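# Bridge three sticks over the blue disc using posts

## Task

Three arms are fixed on the tabletop (scene frame, metres; heading in degrees counter-clockwise from +x): arm1 at x=+0.62 y=+0.00 z=+0.72 heading +180; arm2 at x=-0.31 y=+0.54 z=+0.72 heading -60; arm3 at x=-0.31 y=-0.54 z=+0.72 heading +60. Place all three sticks so that each stick's centre line, running from one end to the other, crosses above the blue disc painted on the table. When finished, no stick may be in contact with the table, and every post must remain close to its original spot. Use as many or as few arms as you like. Anything held in place only by a robot at the end does not count. Finally open the grippers and move the arms out of the way.

## Robot and tools

Robots: arm1, arm2 and arm3 are identical i2rt Big YAM arms, each with six revolute joints, a two-finger gripper and a wrist camera. Reach is about 1.0 m from the joint 1 axis. Room cameras are cam_high and cam_low; wrist cameras are arm1_cam_wrist, arm2_cam_wrist, arm3_cam_wrist.

Frame: one shared scene frame, origin on the floor, +z up; the tabletop is near z=0.72. hand is the point between the fingertips; its z axis runs along the fingers and the fingers close along its y axis. Joints can turn at different rates, so the hand may sweep a wide curve between postures.

Joints (all absolute targets, radians unless noted; done-tolerance in brackets):
- joint1_rad -2.879..2.879 (0.045): turns the whole arm about its foot, positive = counter-clockwise from above; 0 points the arm the way its foot faces.
- joint2_rad 0..3.141 (0.14): shoulder; 0 = upper arm back and roughly level, increasing raises it then brings it forward.
- joint3_rad 0..3.019 (0.09): elbow; 0 = folded, increasing opens.
- joint4_rad -1.692..1.57 (0.055): hand pitch, positive tips fingers up.
- joint5_rad -1.57..1.57 (0.03): hand yaw, positive toward the arm's right.
- joint6_rad -2.094..2.094 (0.035): hand roll, positive clockwise viewed from behind the hand.
- gripper_m 0..0.093 metres (0.003): fingertip gap. Grip force roughly 50-62 N per pad.
With joints 1 and 6 at 0 and the hand level and forward, the camera rides on top of the hand facing the fingertips.

execute_actions: argument actions is a list holding one action object or none. The action object has optional keys arm1, arm2, arm3; each holds {"joints": {...}} with any subset of the seven names above mapped to absolute target values (not offsets). Every arm named starts moving at once; they may finish at different times. Omitted joints or arms may keep driving toward an earlier target. Unknown keys or out-of-range numbers cause the whole call to be rejected with nothing moving. Optional cameras lists which images to return (names above or "all"; omitted/null = all; [] = none). An empty actions list just reports state and images. Example: {"arm1": {"joints": {"gripper_m": 0.05}}, "arm2": {"joints": {"joint1_rad": 0.3}}}.

wait: seconds from 0 to 10; commands nothing, returns state and images.
zoom_image: camera plus region [x0, y0, x1, y1] in pixels of that camera's most recent full image, top-left origin, no larger than 504 x 504.
read_manual: returns the URDF licence texts only; no motion.
finished_scene: scene number; ends that scene irreversibly once the last command has been held, and reports success. Replying with no tool call also ends things.

Results: joint_positions gives each joint's reading; gripper_m is the sum of the two finger slides. joint_status tells how each commanded motion ended: reaching target; off_target (stopped short, may still be pushing); contact_stop or time_out (the joint now holds where it halted, though a timed-out joint can keep a target within 0.375, 0.375, 0.113, 0.225, 0.075, 0.3 rad of its position for joints 1-6 and keep pushing, listed under on_its_own). "joint command not followed", usually with a cause line, means a safety check blocked that arm's joint targets (gripper targets still run); such joints show not_followed and the arm may retry them on later actions. on_its_own lists things not commanded by this call; "held at" is the held target, not the position. Sending a joint its reported position relieves pushing. Tiny target changes may not move a joint. Joint torques are total drive output with per-arm offset, scale and noise, so they are a rough hint of load only. If any result reports a stop, later motion calls in the same reply are skipped.

Cameras: calibration gives K, distortion and T_world_to_cam (scene to camera) per camera; room cameras may be off by about 2.3 degrees and 9 mm, and wrist-camera poses are derived from joint readings so their error grows. Results list cameras whose numbers changed.

Avoid: the arms do not halt on contact and can push hard; sustained pushing or holding heats motors. A MOTOR HOT warning appears from 85 °C; at 100 °C the arm goes limp and drops (OVER-TEMPERATURE FAULT, status limit_stop_at_motor_heat; resend targets afterward). Pressing two robots together hard ends the run; the anti-collision check may react late and ignores fingers, gripper housings and wrist cameras, and nothing reports robot-robot contact. Knocking objects out of the work area ends the scene. Drops, slips, slams and hard shoves hurt the result. Loose objects may occasionally be nudged by outside pushes. Faster robot motion is better.

Each tool is called by a JSON object that holds its "fn" and its "kwargs".

## Session

{"fn": "execute_actions", "kwargs": {"actions": []}}

Scene clock: 0.00 s.
Joint torques (N m, as the arm reports them, + toward a larger angle): no reading
arm1.joint_positions: joint1_rad=-0.273 joint2_rad=+0.522 joint3_rad=+1.372 joint4_rad=-1.211 joint5_rad=+0.246 joint6_rad=+0.443 gripper_m=+0.094
arm1.joint_status: not commanded
arm1.hand: x=+0.4387 y=+0.1031 z=+1.3638 quat_wxyz=(-0.048, +0.738, -0.356, -0.571) (m; scene frame)
arm2.joint_positions: joint1_rad=+0.110 joint2_rad=+0.425 joint3_rad=+1.347 joint4_rad=-1.450 joint5_rad=+0.138 joint6_rad=+0.217 gripper_m=+0.094
arm2.joint_status: not commanded
arm2.hand: x=-0.2396 y=+0.4071 z=+1.2583 quat_wxyz=(-0.445, -0.496, -0.709, +0.231) (m; scene frame)
arm3.joint_positions: joint1_rad=-0.228 joint2_rad=+0.563 joint3_rad=+1.422 joint4_rad=-1.338 joint5_rad=+0.206 joint6_rad=+0.287 gripper_m=+0.094
arm3.joint_status: not commanded
arm3.hand: x=-0.1503 y=-0.4108 z=+1.3208 quat_wxyz=(-0.485, +0.180, -0.832, -0.201) (m; scene frame)
pictures: arm1_cam_wrist, arm2_cam_wrist, arm3_cam_wrist, cam_high, cam_low
Images, in order (width x height): arm1_cam_wrist 616x616, arm2_cam_wrist 616x616, arm3_cam_wrist 616x616, cam_high 672x504, cam_low 672x504.

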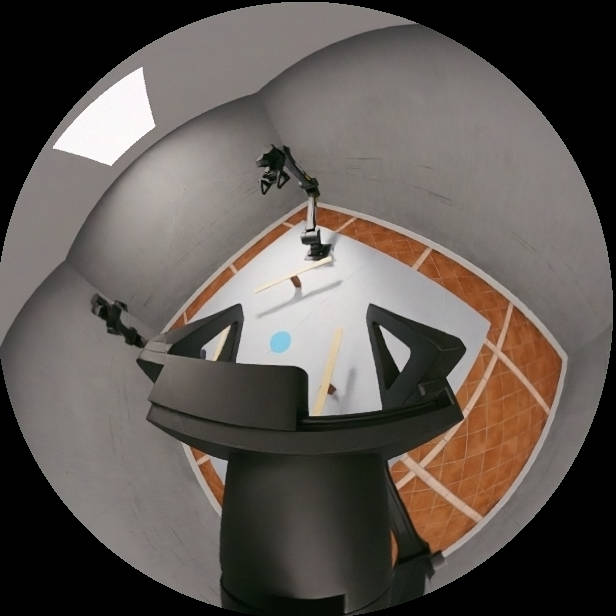

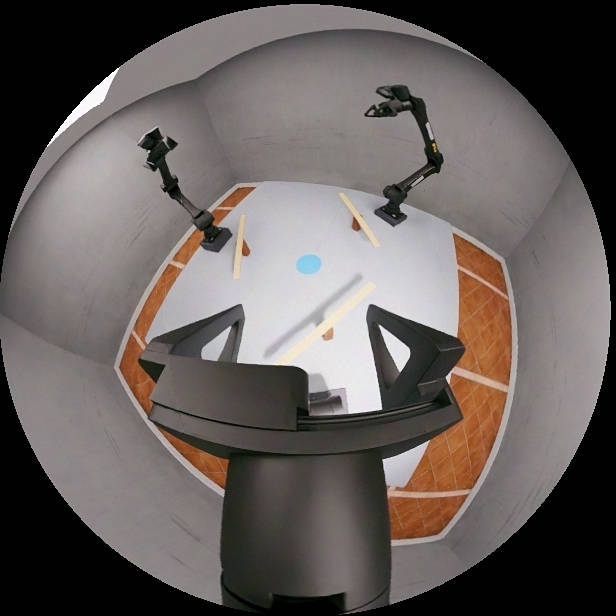

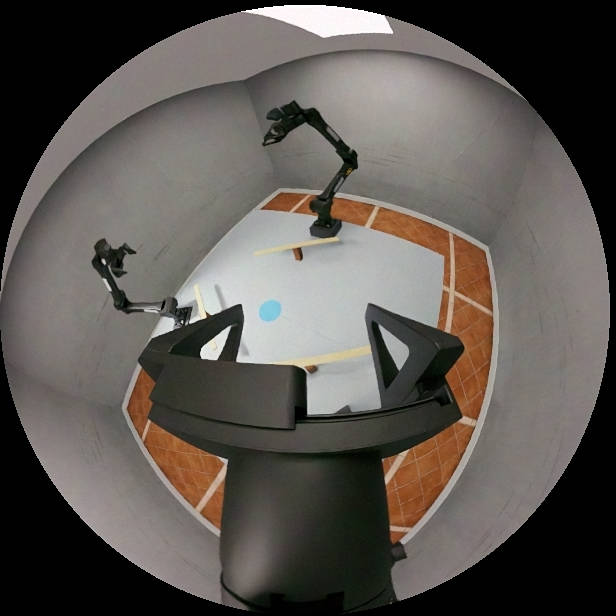

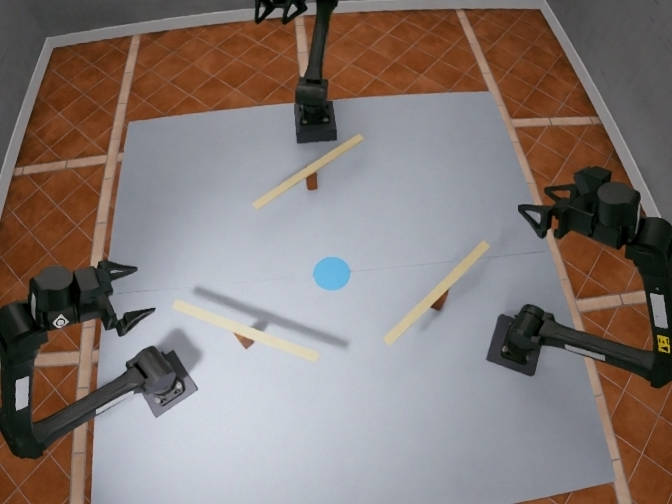

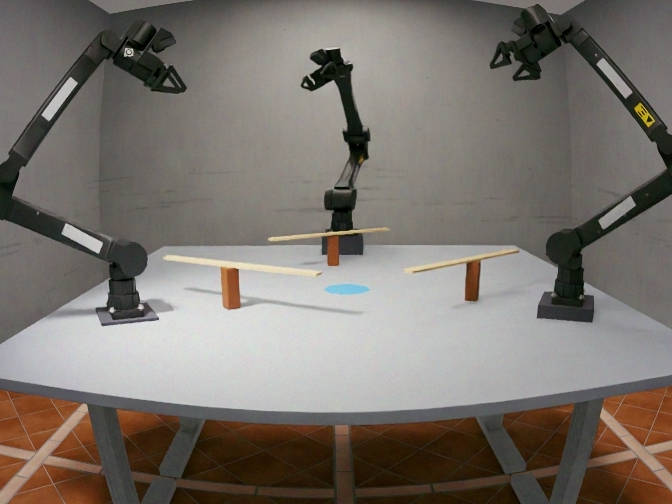

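{"fn": "zoom_image", "kwargs": {"camera": "cam_high", "region": [160, 110, 510, 380]}}

{"fn": "zoom_image", "kwargs": {"camera": "cam_low", "region": [150, 200, 530, 330]}}

Region (160, 110, 510, 380) of cam_high's 672x504 image, scaled by 1.440, with more detail than that image has; it fills the top 389 rows of this view, and the rest is white.

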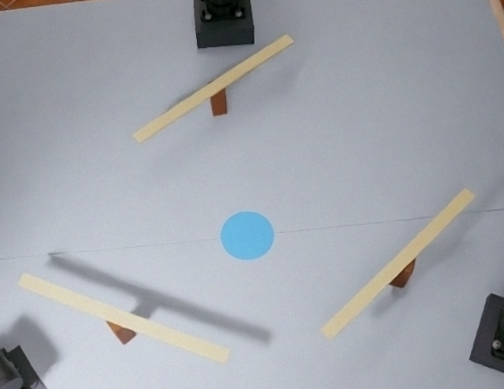

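Region (150, 200, 530, 330) of cam_low's 672x504 image, scaled by 1.326, with more detail than that image has; it fills the top 172 rows of this view, and the rest is white.

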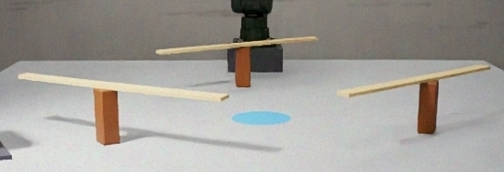

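{"fn": "execute_actions", "kwargs": {"actions": [{"arm1":{"joints":{"joint1_rad":0.035,"joint2_rad":0.93,"joint3_rad":0.631,"joint4_rad":-1.272,"joint5_rad":0,"joint6_rad":1.018,"gripper_m":0.08}},"arm2":{"joints":{"joint1_rad":0.172,"joint2_rad":1.044,"joint3_rad":0.847,"joint4_rad":-1.374,"joint5_rad":0,"joint6_rad":1.157,"gripper_m":0.08}},"arm3":{"joints":{"joint1_rad":-0.407,"joint2_rad":1.199,"joint3_rad":0.892,"joint4_rad":-1.263,"joint5_rad":0,"joint6_rad":-1.57,"gripper_m":0.08}}}]}}

Scene clock: 51.87 s.
Joint torques (N m, as the arm reports them, + toward a larger angle): arm1=[-0.96 -4.11  8.52  0.16  0.02  0.16] | arm2=[ 1.18 -6.2  10.36  0.1  -0.17  0.07] | arm3=[-2.22 -7.86  9.86  0.54 -0.24 -0.13]
arm1.joint_positions: joint1_rad=+0.033 joint2_rad=+0.927 joint3_rad=+0.643 joint4_rad=-1.266 joint5_rad=+0.001 joint6_rad=+1.010 gripper_m=+0.080
arm1.joint_status: all done
arm1.hand: x=+0.4002 y=-0.0045 z=+0.9066 quat_wxyz=(+0.011, +0.882, -0.471, -0.009) (m; scene frame)
arm2.joint_positions: joint1_rad=+0.165 joint2_rad=+1.052 joint3_rad=+0.824 joint4_rad=-1.376 joint5_rad=+0.004 joint6_rad=+1.144 gripper_m=+0.080
arm2.joint_status: all done
arm2.hand: x=-0.1450 y=+0.3400 z=+0.8897 quat_wxyz=(+0.015, -0.846, -0.534, +0.007) (m; scene frame)
arm3.joint_positions: joint1_rad=-0.399 joint2_rad=+1.205 joint3_rad=+0.884 joint4_rad=-1.261 joint5_rad=+0.003 joint6_rad=-1.552 gripper_m=+0.080
arm3.joint_status: all done
arm3.hand: x=-0.0668 y=-0.3465 z=+0.8956 quat_wxyz=(+0.005, +0.896, -0.445, +0.001) (m; scene frame)
pictures: arm1_cam_wrist, arm2_cam_wrist, arm3_cam_wrist, cam_high, cam_low
camera_calibration (this result's frames):
arm1_cam_wrist: T_world_to_cam=[[0.829937, 0.556886, -0.0328913, -0.299317], [0.471752, -0.669147, 0.574189, -0.706153], [0.297749, -0.492058, -0.818062, 0.742196], [0, 0, 0, 1]] pos_world=[0.360556, 0.0593689, 1.00278]
arm2_cam_wrist: T_world_to_cam=[[-0.909529, 0.412906, 0.047597, -0.315078], [0.360092, 0.7256, 0.586377, -0.713041], [0.207582, 0.550466, -0.808639, 0.68492], [0, 0, 0, 1]] pos_world=[-0.171989, 0.270455, 0.986961]
arm3_cam_wrist: T_world_to_cam=[[0.791109, 0.611669, -0.00276377, 0.268634], [0.491245, -0.632652, 0.598691, -0.721052], [0.364452, -0.474987, -0.800975, 0.700483], [0, 0, 0, 1]] pos_world=[-0.113598, -0.287769, 0.993499]
Images, in order (width x height): arm1_cam_wrist 616x616, arm2_cam_wrist 616x616, arm3_cam_wrist 616x616, cam_high 672x504, cam_low 672x504.

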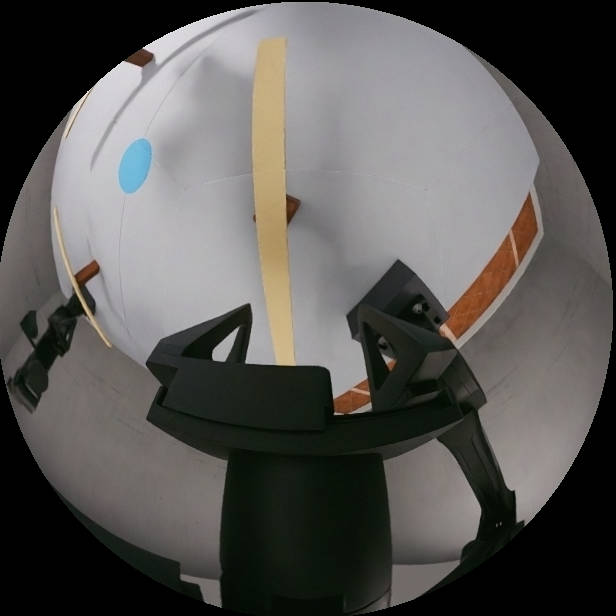

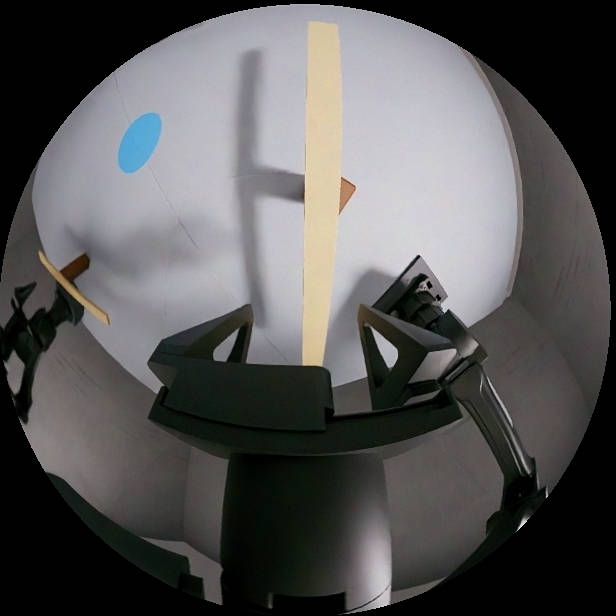

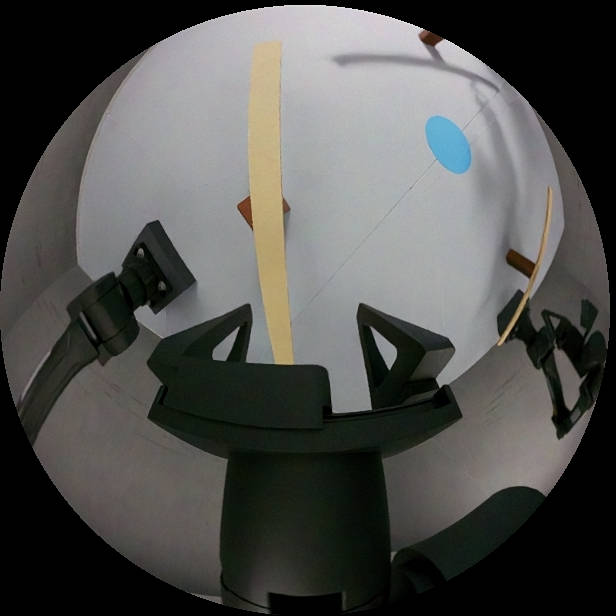

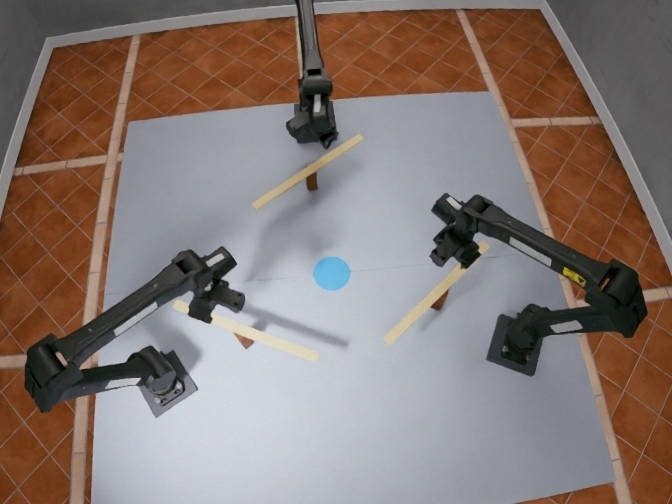

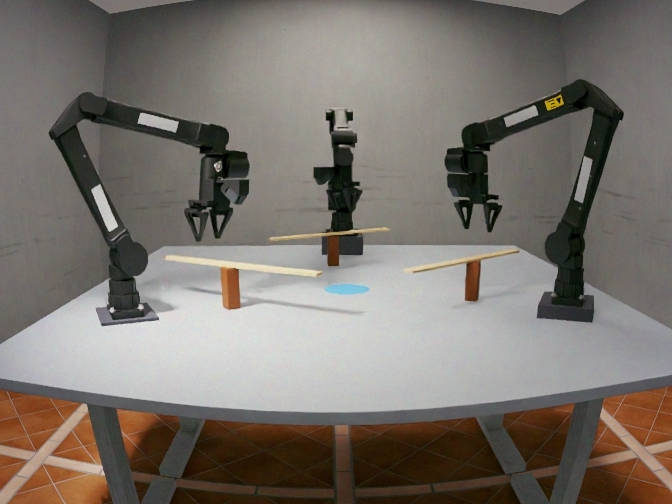

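{"fn": "execute_actions", "kwargs": {"actions": [{"arm1":{"joints":{"joint1_rad":0.092,"joint2_rad":1.082,"joint3_rad":0.608,"joint4_rad":-1.097,"joint6_rad":1.07}},"arm2":{"joints":{"joint1_rad":0.13,"joint2_rad":1.012,"joint3_rad":0.732,"joint4_rad":-1.278,"joint6_rad":1.13}},"arm3":{"joints":{"joint1_rad":-0.402,"joint2_rad":1.147,"joint3_rad":0.745,"joint4_rad":-1.164,"joint6_rad":-1.575}}}]}}

Scene clock: 62.53 s.
Joint torques (N m, as the arm reports them, + toward a larger angle): arm1=[-0.69 -6.73  7.55  0.8   0.02  0.18] | arm2=[-0.05 -4.69  9.22  0.49 -0.16 -0.13] | arm3=[-1.78 -6.5   8.7   1.07 -0.22 -0.13]
arm1.joint_positions: joint1_rad=+0.087 joint2_rad=+1.088 joint3_rad=+0.623 joint4_rad=-1.108 joint5_rad=+0.001 joint6_rad=+1.062 gripper_m=+0.080
arm1.joint_status: all done
arm1.hand: x=+0.3745 y=-0.0191 z=+0.8658 quat_wxyz=(+0.006, +0.883, -0.470, +0.001) (m; scene frame)
arm2.joint_positions: joint1_rad=+0.137 joint2_rad=+1.015 joint3_rad=+0.722 joint4_rad=-1.290 joint5_rad=+0.004 joint6_rad=+1.143 gripper_m=+0.080
arm2.joint_status: all done
arm2.hand: x=-0.1595 y=+0.3469 z=+0.8607 quat_wxyz=(+0.005, -0.853, -0.522, +0.005) (m; scene frame)
arm3.joint_positions: joint1_rad=-0.399 joint2_rad=+1.143 joint3_rad=+0.748 joint4_rad=-1.172 joint5_rad=+0.003 joint6_rad=-1.558 gripper_m=+0.080
arm3.joint_status: all done
arm3.hand: x=-0.0900 y=-0.3647 z=+0.8640 quat_wxyz=(-0.002, +0.897, -0.443, +0.004) (m; scene frame)
pictures: arm1_cam_wrist, arm2_cam_wrist, arm3_cam_wrist, cam_high, cam_low
camera_calibration (this result's frames):
arm1_cam_wrist: T_world_to_cam=[[0.829053, 0.559015, -0.0131753, -0.287891], [0.460017, -0.66846, 0.58442, -0.684777], [0.317892, -0.490576, -0.811345, 0.695946], [0, 0, 0, 1]] pos_world=[0.332451, 0.0446037, 0.961056]
arm2_cam_wrist: T_world_to_cam=[[-0.89874, 0.437585, 0.0280432, -0.319804], [0.371279, 0.725414, 0.579592, -0.688112], [0.233278, 0.531314, -0.814424, 0.676468], [0, 0, 0, 1]] pos_world=[-0.189744, 0.279691, 0.958725]
arm3_cam_wrist: T_world_to_cam=[[0.787763, 0.615859, 0.0120846, 0.28638], [0.487806, -0.635706, 0.598266, -0.703309], [0.37613, -0.465397, -0.801206, 0.679663], [0, 0, 0, 1]] pos_world=[-0.138163, -0.307155, 0.961856]
Images, in order (width x height): arm1_cam_wrist 616x616, arm2_cam_wrist 616x616, arm3_cam_wrist 616x616, cam_high 672x504, cam_low 672x504.

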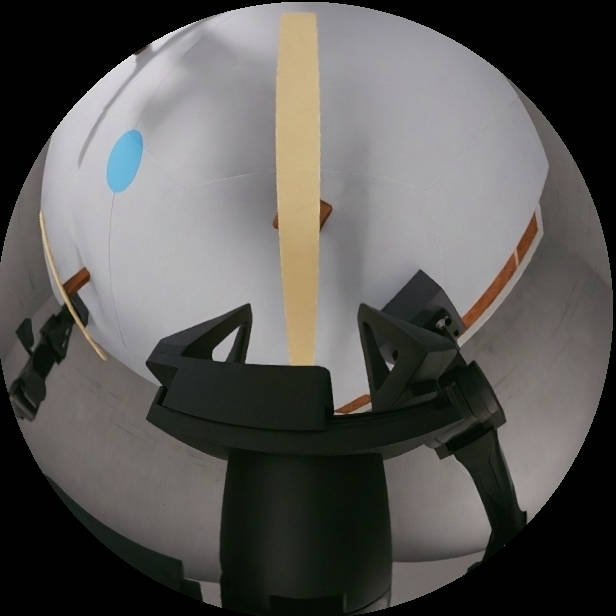

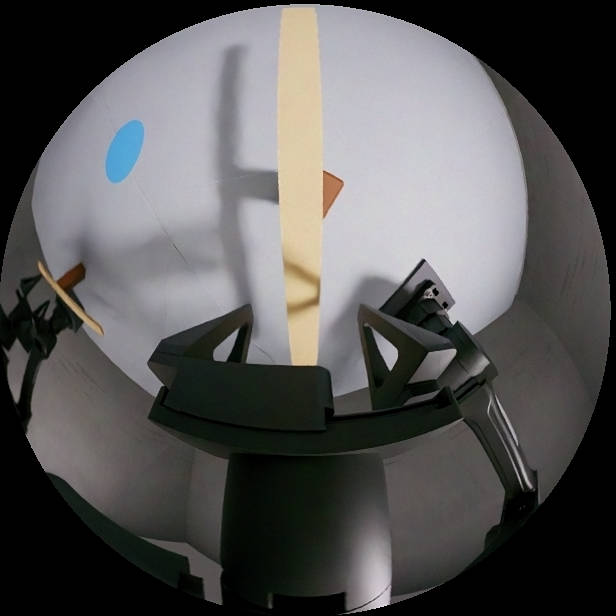

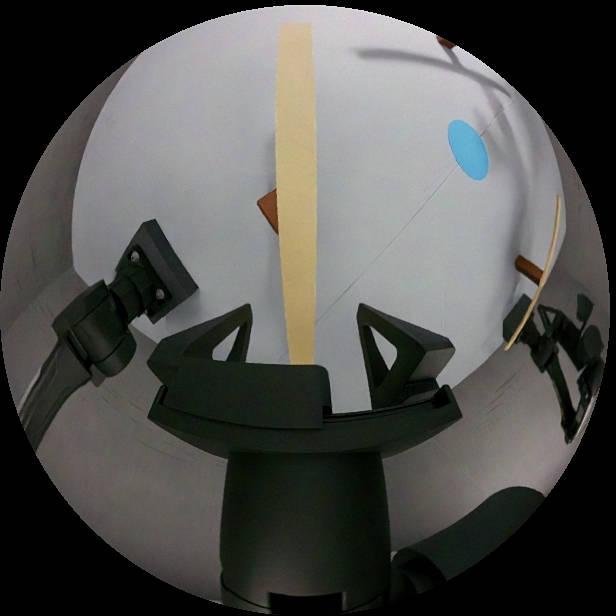

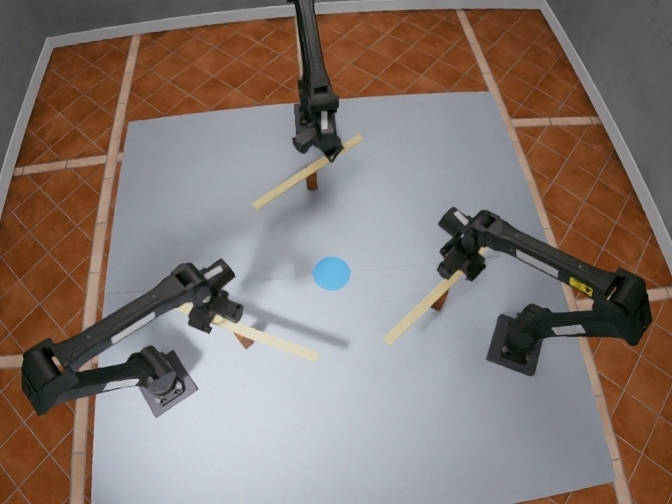

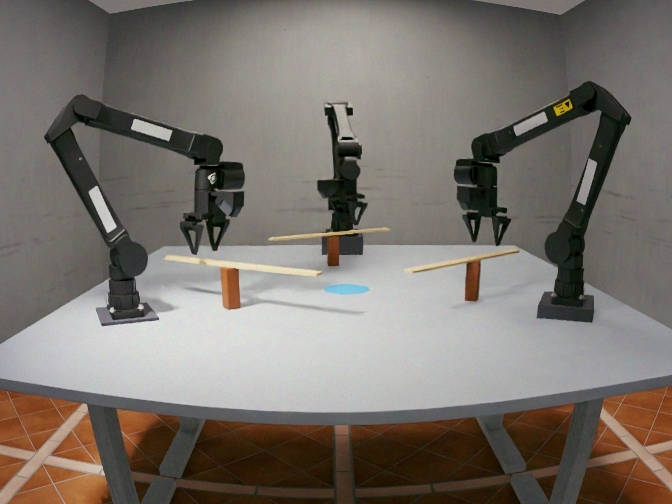

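{"fn": "execute_actions", "kwargs": {"actions": [{"arm1":{"joints":{"joint2_rad":1.185,"joint3_rad":0.54,"joint4_rad":-0.928}},"arm2":{"joints":{"joint2_rad":1.064,"joint3_rad":0.645,"joint4_rad":-1.13}},"arm3":{"joints":{"joint2_rad":1.203,"joint3_rad":0.657,"joint4_rad":-1.018}}}], "cameras": ["arm1_cam_wrist","arm2_cam_wrist","arm3_cam_wrist","cam_low"]}}

{"fn": "zoom_image", "kwargs": {"camera": "cam_low", "region": [150, 190, 530, 320]}}

Scene clock: 70.60 s.
Joint torques (N m, as the arm reports them, + toward a larger angle): arm1=[-0.72 -7.35  7.4   0.78  0.02  0.16] | arm2=[-0.08 -4.9   8.88  0.49 -0.17 -0.14] | arm3=[-1.16 -5.41  8.48  0.68 -0.22 -0.13]
arm1.joint_positions: joint1_rad=+0.087 joint2_rad=+1.190 joint3_rad=+0.546 joint4_rad=-0.939 joint5_rad=+0.001 joint6_rad=+1.063 gripper_m=+0.080
arm1.joint_status: all done
arm1.hand: x=+0.3743 y=-0.0196 z=+0.8178 quat_wxyz=(+0.003, +0.883, -0.470, +0.005) (m; scene frame)
arm2.joint_positions: joint1_rad=+0.137 joint2_rad=+1.064 joint3_rad=+0.633 joint4_rad=-1.142 joint5_rad=+0.004 joint6_rad=+1.143 gripper_m=+0.080
arm2.joint_status: all done
arm2.hand: x=-0.1588 y=+0.3456 z=+0.8180 quat_wxyz=(+0.000, -0.853, -0.522, +0.004) (m; scene frame)
arm3.joint_positions: joint1_rad=-0.399 joint2_rad=+1.200 joint3_rad=+0.658 joint4_rad=-1.027 joint5_rad=+0.003 joint6_rad=-1.558 gripper_m=+0.080
arm3.joint_status: all done
arm3.hand: x=-0.0932 y=-0.3673 z=+0.8188 quat_wxyz=(-0.002, +0.897, -0.442, +0.003) (m; scene frame)
pictures: arm1_cam_wrist, arm2_cam_wrist, arm3_cam_wrist, cam_low
camera_calibration (this result's frames):
arm1_cam_wrist: T_world_to_cam=[[0.829295, 0.558789, -0.00484763, -0.29499], [0.454255, -0.669054, 0.588233, -0.657972], [0.325455, -0.490021, -0.808677, 0.651799], [0, 0, 0, 1]] pos_world=[0.331389, 0.0440138, 0.912706]
arm2_cam_wrist: T_world_to_cam=[[-0.898901, 0.437721, 0.0194425, -0.310372], [0.367817, 0.729746, 0.576352, -0.662068], [0.238093, 0.525234, -0.81697, 0.647105], [0, 0, 0, 1]] pos_world=[-0.189546, 0.279116, 0.916284]
arm3_cam_wrist: T_world_to_cam=[[0.78754, 0.616167, 0.0109385, 0.292054], [0.488585, -0.635096, 0.598279, -0.676069], [0.375587, -0.465824, -0.801213, 0.643219], [0, 0, 0, 1]] pos_world=[-0.141271, -0.309695, 0.916639]
Images, in order (width x height): arm1_cam_wrist 616x616, arm2_cam_wrist 616x616, arm3_cam_wrist 616x616, cam_low 672x504.

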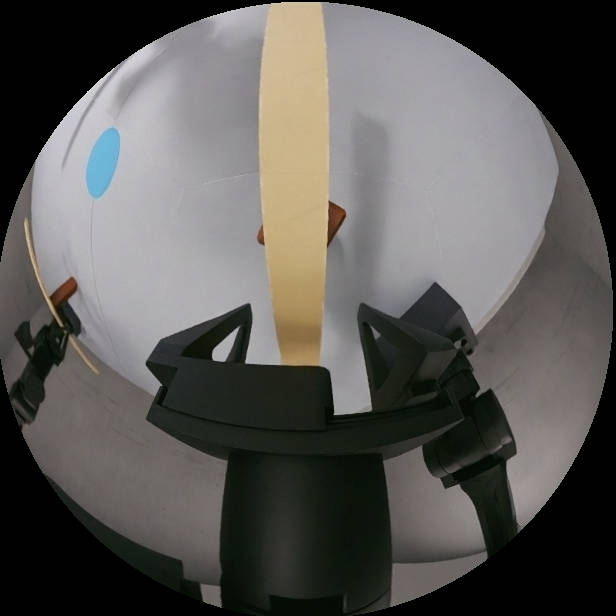

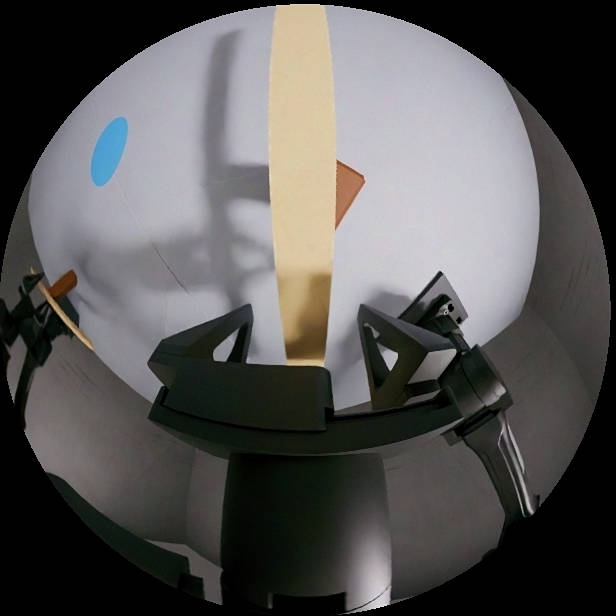

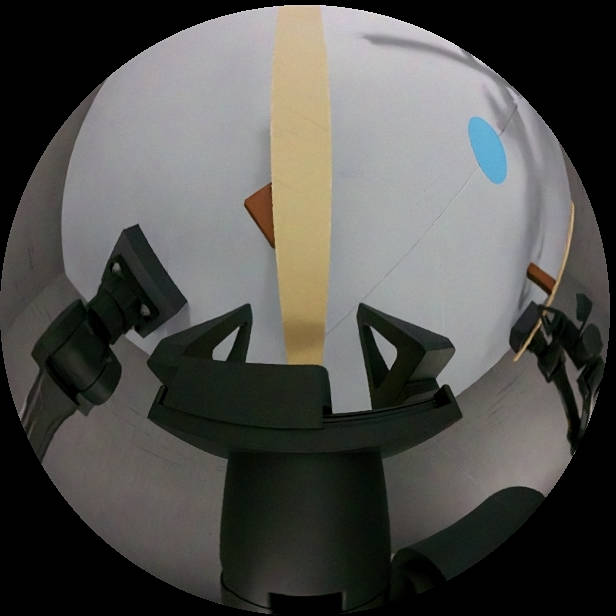

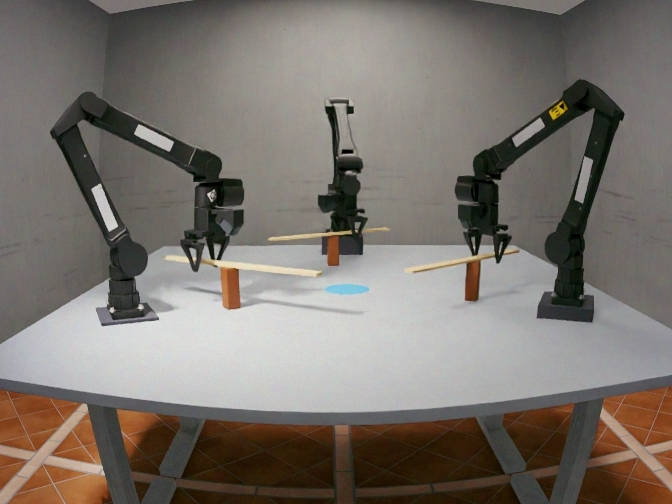

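Region (150, 190, 530, 320) of cam_low's 672x504 image, scaled by 1.326, with more detail than that image has; it fills the top 172 rows of this view, and the rest is white.

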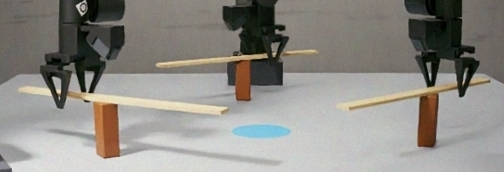

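{"fn": "execute_actions", "kwargs": {"actions": [{"arm3":{"joints":{"joint2_rad":1.225,"joint3_rad":0.633,"joint4_rad":-0.975}},"arm1":{"joints":{"gripper_m":0.02}},"arm2":{"joints":{"gripper_m":0.02}}}], "cameras": []}}

{"fn": "execute_actions", "kwargs": {"actions": [{"arm3":{"joints":{"gripper_m":0.02}}}], "cameras": ["arm1_cam_wrist","arm2_cam_wrist","arm3_cam_wrist","cam_low"]}}

Scene clock: 75.30 s.
Joint torques (N m, as the arm reports them, + toward a larger angle): arm1=[-0.67 -7.41  7.4   0.74  0.03  0.14] | arm2=[-0.12 -4.86  8.92  0.49 -0.16 -0.12] | arm3=[-1.95 -6.46  7.52  0.72 -0.29 -0.15]
arm1.joint_positions: joint1_rad=+0.087 joint2_rad=+1.190 joint3_rad=+0.546 joint4_rad=-0.938 joint5_rad=+0.001 joint6_rad=+1.065 gripper_m=+0.027
arm1.joint_status: gripper_m off_target (ended at +0.027, target +0.020)
arm1.hand: x=+0.3739 y=-0.0197 z=+0.8178 quat_wxyz=(+0.003, +0.882, -0.471, +0.004) (m; scene frame)
arm2.joint_positions: joint1_rad=+0.137 joint2_rad=+1.064 joint3_rad=+0.633 joint4_rad=-1.142 joint5_rad=+0.003 joint6_rad=+1.141 gripper_m=+0.027
arm2.joint_status: gripper_m off_target (ended at +0.027, target +0.020)
arm2.hand: x=-0.1586 y=+0.3455 z=+0.8180 quat_wxyz=(+0.000, -0.852, -0.523, +0.004) (m; scene frame)
arm3.joint_positions: joint1_rad=-0.399 joint2_rad=+1.211 joint3_rad=+0.642 joint4_rad=-0.984 joint5_rad=+0.003 joint6_rad=-1.558 gripper_m=+0.080
arm3.joint_status: all done
arm3.hand: x=-0.0910 y=-0.3656 z=+0.8109 quat_wxyz=(-0.009, +0.897, -0.442, +0.007) (m; scene frame)
pictures: none
No camera images: the call's "cameras" was empty. Leave "cameras" out to get every camera's image.

Scene clock: 75.93 s.
Joint torques (N m, as the arm reports them, + toward a larger angle): arm1=[-0.74 -7.38  7.41  0.74  0.03  0.13] | arm2=[-0.17 -4.82  8.9   0.51 -0.15 -0.13] | arm3=[-2.2  -5.21  7.68  0.72 -0.23 -0.11]
arm1.joint_positions: joint1_rad=+0.087 joint2_rad=+1.190 joint3_rad=+0.546 joint4_rad=-0.938 joint5_rad=+0.001 joint6_rad=+1.065 gripper_m=+0.027
arm1.joint_status: not commanded
arm1.hand: x=+0.3739 y=-0.0197 z=+0.8178 quat_wxyz=(+0.003, +0.882, -0.471, +0.004) (m; scene frame)
arm2.joint_positions: joint1_rad=+0.137 joint2_rad=+1.064 joint3_rad=+0.633 joint4_rad=-1.142 joint5_rad=+0.003 joint6_rad=+1.141 gripper_m=+0.027
arm2.joint_status: not commanded
arm2.hand: x=-0.1586 y=+0.3455 z=+0.8180 quat_wxyz=(+0.000, -0.852, -0.523, +0.004) (m; scene frame)
arm3.joint_positions: joint1_rad=-0.399 joint2_rad=+1.211 joint3_rad=+0.642 joint4_rad=-0.983 joint5_rad=+0.003 joint6_rad=-1.561 gripper_m=+0.027
arm3.joint_status: gripper_m off_target (ended at +0.027, target +0.020)
arm3.hand: x=-0.0908 y=-0.3654 z=+0.8109 quat_wxyz=(-0.009, +0.898, -0.441, +0.007) (m; scene frame)
pictures: arm1_cam_wrist, arm2_cam_wrist, arm3_cam_wrist, cam_low
camera_calibration (this result's frames):
arm1_cam_wrist: T_world_to_cam=[[0.830573, 0.556876, -0.00615655, -0.294107], [0.453593, -0.670032, 0.587632, -0.657101], [0.323113, -0.490863, -0.809105, 0.653114], [0, 0, 0, 1]] pos_world=[0.331305, 0.0440922, 0.912761]
arm2_cam_wrist: T_world_to_cam=[[-0.899911, 0.435662, 0.0189497, -0.309305], [0.365842, 0.730612, 0.576512, -0.662827], [0.237319, 0.525742, -0.816869, 0.646715], [0, 0, 0, 1]] pos_world=[-0.189335, 0.279017, 0.91627]
arm3_cam_wrist: T_world_to_cam=[[0.785149, 0.618687, 0.027704, 0.276288], [0.482892, -0.639599, 0.598103, -0.673392], [0.387758, -0.456222, -0.80094, 0.641317], [0, 0, 0, 1]] pos_world=[-0.140428, -0.309054, 0.90876]
Images, in order (width x height): arm1_cam_wrist 616x616, arm2_cam_wrist 616x616, arm3_cam_wrist 616x616, cam_low 672x504.

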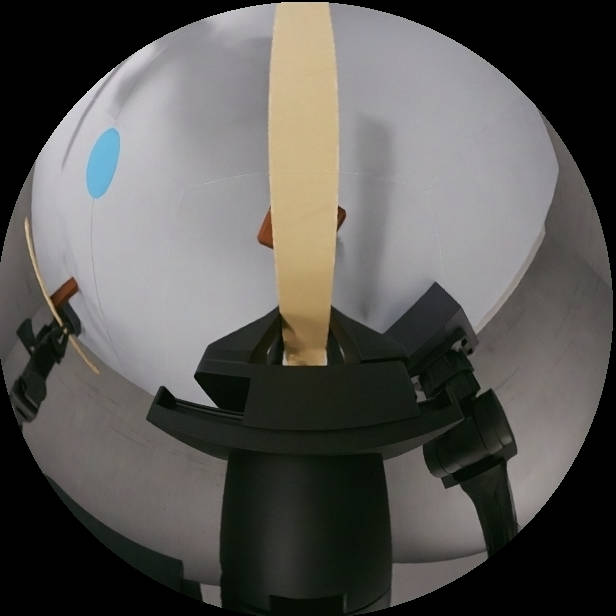

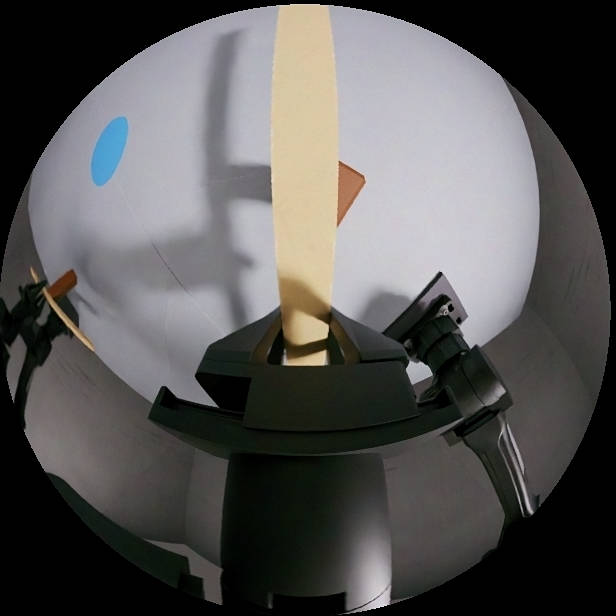

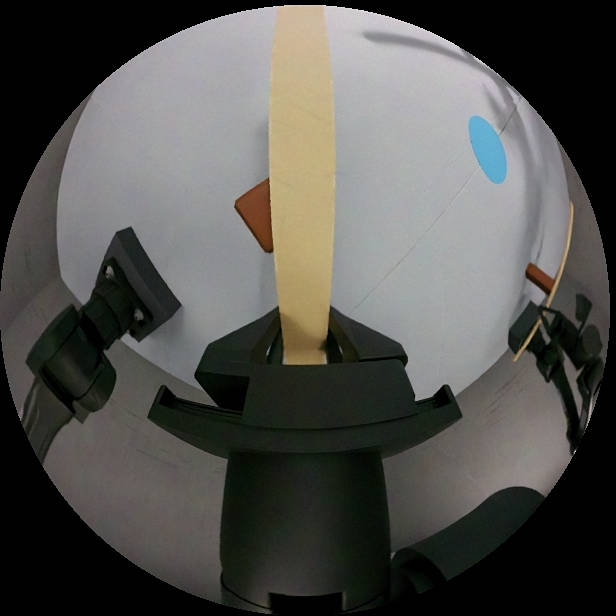

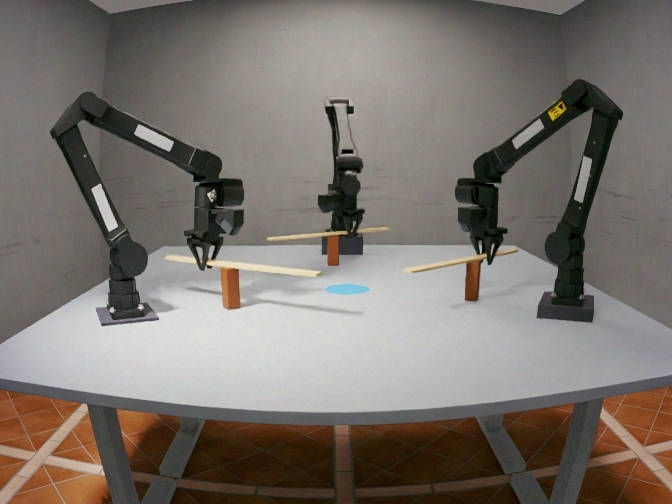

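{"fn": "execute_actions", "kwargs": {"actions": [{"arm1":{"joints":{"joint2_rad":1.0,"joint3_rad":0.641,"joint4_rad":-0.905}},"arm2":{"joints":{"joint2_rad":0.905,"joint3_rad":0.74,"joint4_rad":-1.08}},"arm3":{"joints":{"joint2_rad":0.951,"joint3_rad":0.678,"joint4_rad":-0.98}}}], "cameras": ["cam_low"]}}

{"fn": "execute_actions", "kwargs": {"actions": [{"arm1":{"joints":{"joint1_rad":-0.098,"joint6_rad":-0.115}},"arm2":{"joints":{"joint1_rad":-0.133,"joint6_rad":-0.143}},"arm3":{"joints":{"joint1_rad":-0.14,"joint6_rad":-0.12}}}]}}

Scene clock: 95.00 s.
Joint torques (N m, as the arm reports them, + toward a larger angle): arm1=[-0.73 -4.8  13.09  1.2   0.02  0.11] | arm2=[-0.03 -2.93 12.18  1.   -0.12 -0.14] | arm3=[-0.79 -1.84 12.82  0.96 -0.21 -0.01]
arm1.joint_positions: joint1_rad=+0.087 joint2_rad=+0.992 joint3_rad=+0.602 joint4_rad=-0.915 joint5_rad=+0.001 joint6_rad=+1.065 gripper_m=+0.027
arm1.joint_status: all done
arm1.hand: x=+0.3322 y=-0.0224 z=+0.8881 quat_wxyz=(+0.078, +0.873, -0.468, -0.112) (m; scene frame)
arm2.joint_positions: joint1_rad=+0.137 joint2_rad=+0.898 joint3_rad=+0.701 joint4_rad=-1.092 joint5_rad=+0.002 joint6_rad=+1.141 gripper_m=+0.027
arm2.joint_status: all done
arm2.hand: x=-0.1348 y=+0.3163 z=+0.8870 quat_wxyz=(-0.141, -0.844, -0.518, -0.013) (m; scene frame)
arm3.joint_positions: joint1_rad=-0.399 joint2_rad=+0.941 joint3_rad=+0.642 joint4_rad=-0.983 joint5_rad=+0.003 joint6_rad=-1.561 gripper_m=+0.027
arm3.joint_status: all done
arm3.hand: x=-0.0831 y=-0.3592 z=+0.8821 quat_wxyz=(-0.130, +0.888, -0.436, +0.065) (m; scene frame)
pictures: cam_low
Images, in order (width x height): cam_low 672x504.

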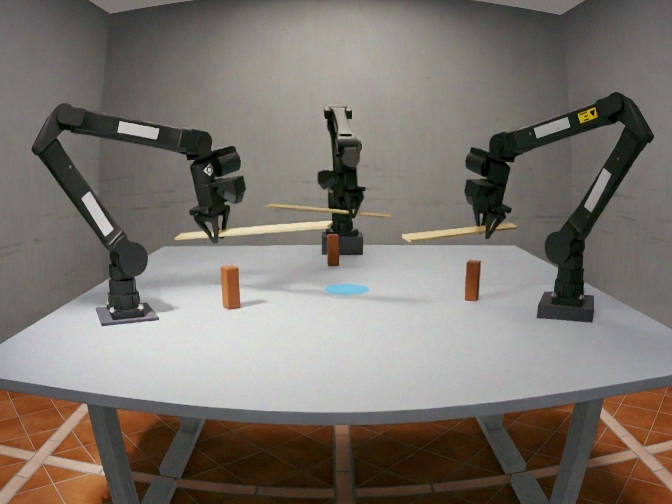

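Scene clock: 97.10 s.
Joint torques (N m, as the arm reports them, + toward a larger angle): arm1=[-1.22 -5.   13.11  1.29 -0.03 -0.04] | arm2=[ 0.25 -3.04 12.2   1.03 -0.15 -0.14] | arm3=[-1.04 -2.48 12.85  1.23 -0.1   0.27]
arm1.joint_positions: joint1_rad=-0.097 joint2_rad=+0.992 joint3_rad=+0.602 joint4_rad=-0.915 joint5_rad=+0.000 joint6_rad=-0.107 gripper_m=+0.027
arm1.joint_status: all done
arm1.hand: x=+0.3327 y=+0.0307 z=+0.8875 quat_wxyz=(-0.008, +0.991, +0.002, -0.135) (m; scene frame)
arm2.joint_positions: joint1_rad=-0.129 joint2_rad=+0.898 joint3_rad=+0.701 joint4_rad=-1.092 joint5_rad=+0.001 joint6_rad=-0.129 gripper_m=+0.027
arm2.joint_status: all done
arm2.hand: x=-0.1990 y=+0.2782 z=+0.8873 quat_wxyz=(-0.112, -0.490, -0.860, +0.087) (m; scene frame)
arm3.joint_positions: joint1_rad=-0.144 joint2_rad=+0.941 joint3_rad=+0.642 joint4_rad=-0.983 joint5_rad=+0.002 joint6_rad=-0.138 gripper_m=+0.027
arm3.joint_status: all done
arm3.hand: x=-0.1354 y=-0.3075 z=+0.8819 quat_wxyz=(-0.135, +0.500, -0.854, -0.053) (m; scene frame)
pictures: arm1_cam_wrist, arm2_cam_wrist, arm3_cam_wrist, cam_high, cam_low
camera_calibration (this result's frames):
arm1_cam_wrist: T_world_to_cam=[[-0.00469869, 0.999904, 0.0130181, -0.0401525], [0.940515, -0.0000037607, 0.339753, -0.608199], [0.339721, 0.0138401, -0.940425, 0.843077], [0, 0, 0, 1]] pos_world=[0.285421, 0.0284781, 1.00001]
arm2_cam_wrist: T_world_to_cam=[[-0.8549, -0.515258, 0.0604529, -0.0808967], [-0.469285, 0.817728, 0.333306, -0.613431], [-0.221173, 0.256574, -0.940879, 0.842046], [0, 0, 0, 1]] pos_world=[-0.170795, 0.24389, 1.00161]
arm3_cam_wrist: T_world_to_cam=[[0.871659, -0.487355, 0.0519159, -0.0763213], [-0.474184, -0.811801, 0.340775, -0.612863], [-0.123933, -0.321658, -0.93871, 0.835511], [0, 0, 0, 1]] pos_world=[-0.120536, -0.26597, 0.997113]
Images, in order (width x height): arm1_cam_wrist 616x616, arm2_cam_wrist 616x616, arm3_cam_wrist 616x616, cam_high 672x504, cam_low 672x504.

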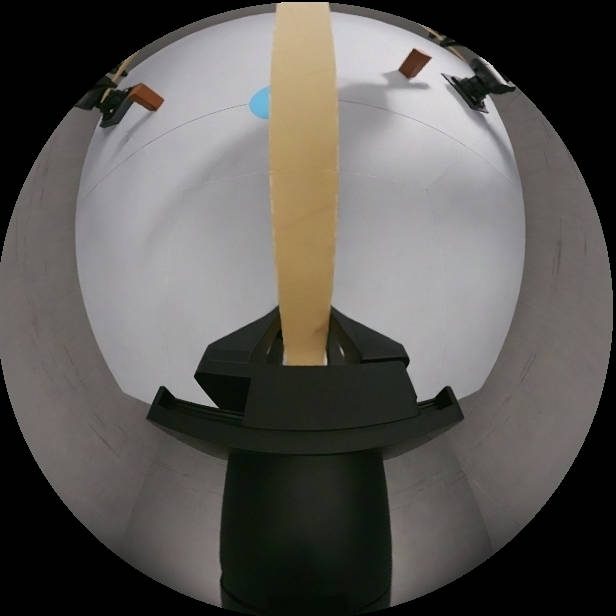

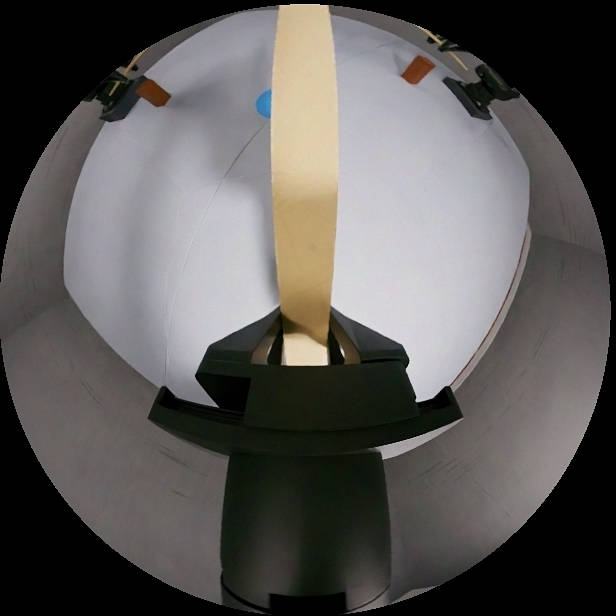

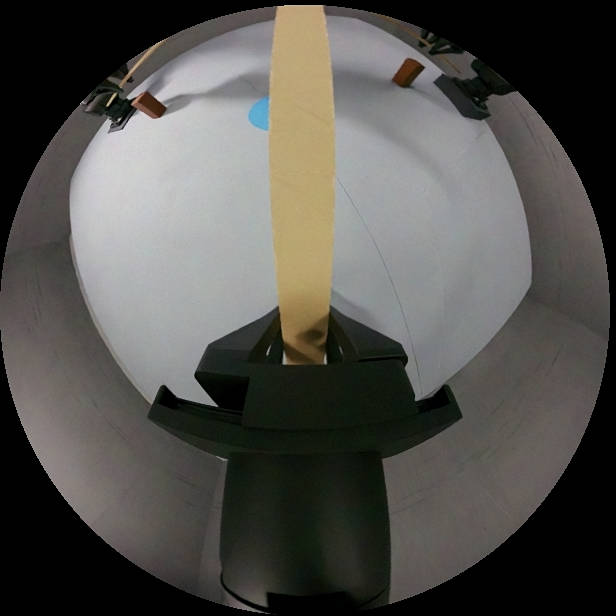

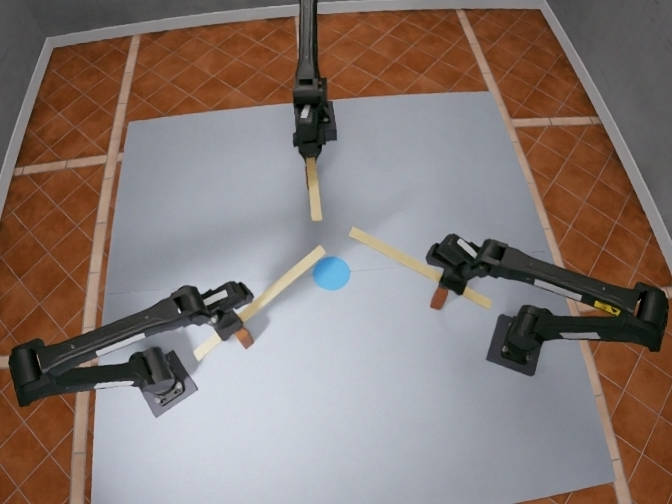

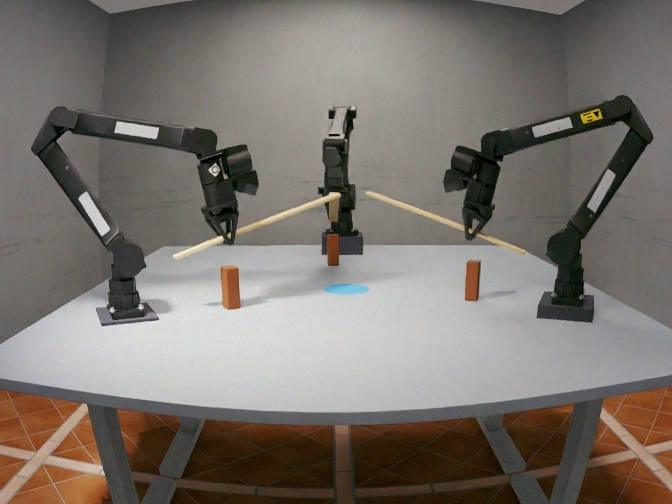

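{"fn": "execute_actions", "kwargs": {"actions": [{"arm1":{"joints":{"joint1_rad":-0.075,"joint2_rad":1.165,"joint3_rad":0.795,"joint4_rad":-0.853,"joint6_rad":-0.1}},"arm2":{"joints":{"joint1_rad":-0.105,"joint2_rad":1.07,"joint3_rad":0.865,"joint4_rad":-1.02,"joint6_rad":-0.065}},"arm3":{"joints":{"joint1_rad":-0.12,"joint2_rad":1.115,"joint3_rad":0.815,"joint4_rad":-0.925,"joint6_rad":-0.095}}}], "cameras": ["cam_high","cam_low"]}}

{"fn": "zoom_image", "kwargs": {"camera": "cam_low", "region": [150, 150, 530, 320]}}

Scene clock: 108.60 s.
Joint torques (N m, as the arm reports them, + toward a larger angle): arm1=[-0.41 -9.   13.48  1.26 -0.03  0.16] | arm2=[ 1.3  -7.08 12.57  1.05 -0.14  0.06] | arm3=[-0.71 -6.84 13.43  1.07 -0.09  0.22]
arm1.joint_positions: joint1_rad=-0.082 joint2_rad=+1.167 joint3_rad=+0.752 joint4_rad=-0.861 joint5_rad=+0.000 joint6_rad=-0.107 gripper_m=+0.027
arm1.joint_status: all done
arm1.hand: x=+0.2656 y=+0.0323 z=+0.9020 quat_wxyz=(-0.008, +0.989, +0.010, -0.150) (m; scene frame)
arm2.joint_positions: joint1_rad=-0.114 joint2_rad=+1.074 joint3_rad=+0.820 joint4_rad=-1.030 joint5_rad=+0.001 joint6_rad=-0.078 gripper_m=+0.027
arm2.joint_status: all done
arm2.hand: x=-0.1710 y=+0.2266 z=+0.8933 quat_wxyz=(-0.116, -0.505, -0.851, +0.085) (m; scene frame)
arm3.joint_positions: joint1_rad=-0.131 joint2_rad=+1.112 joint3_rad=+0.773 joint4_rad=-0.931 joint5_rad=+0.002 joint6_rad=-0.112 gripper_m=+0.027
arm3.joint_status: all done
arm3.hand: x=-0.1033 y=-0.2575 z=+0.8918 quat_wxyz=(-0.140, +0.495, -0.856, -0.058) (m; scene frame)
pictures: cam_high, cam_low
Images, in order (width x height): cam_high 672x504, cam_low 672x504.

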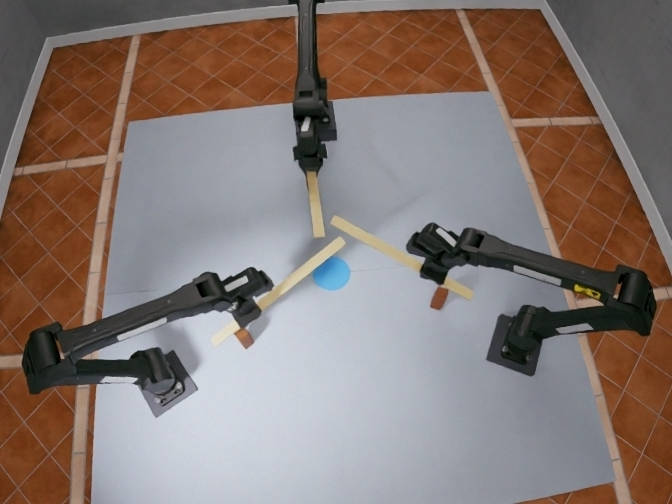

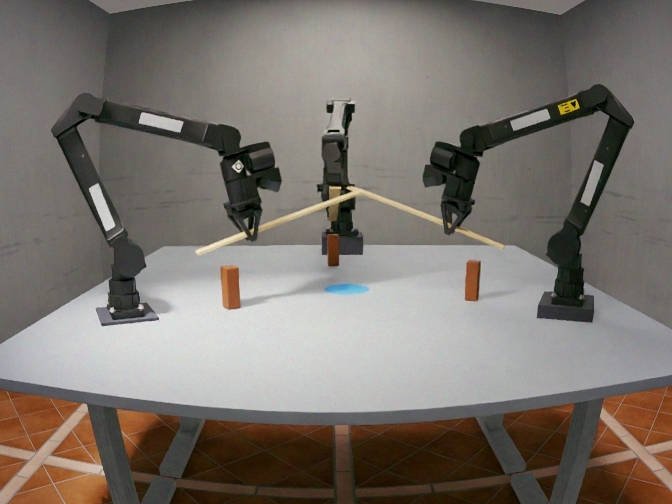

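Region (150, 150, 530, 320) of cam_low's 672x504 image, scaled by 1.326, with more detail than that image has; it fills the top 225 rows of this view, and the rest is white.

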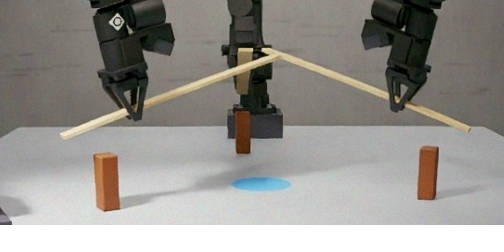

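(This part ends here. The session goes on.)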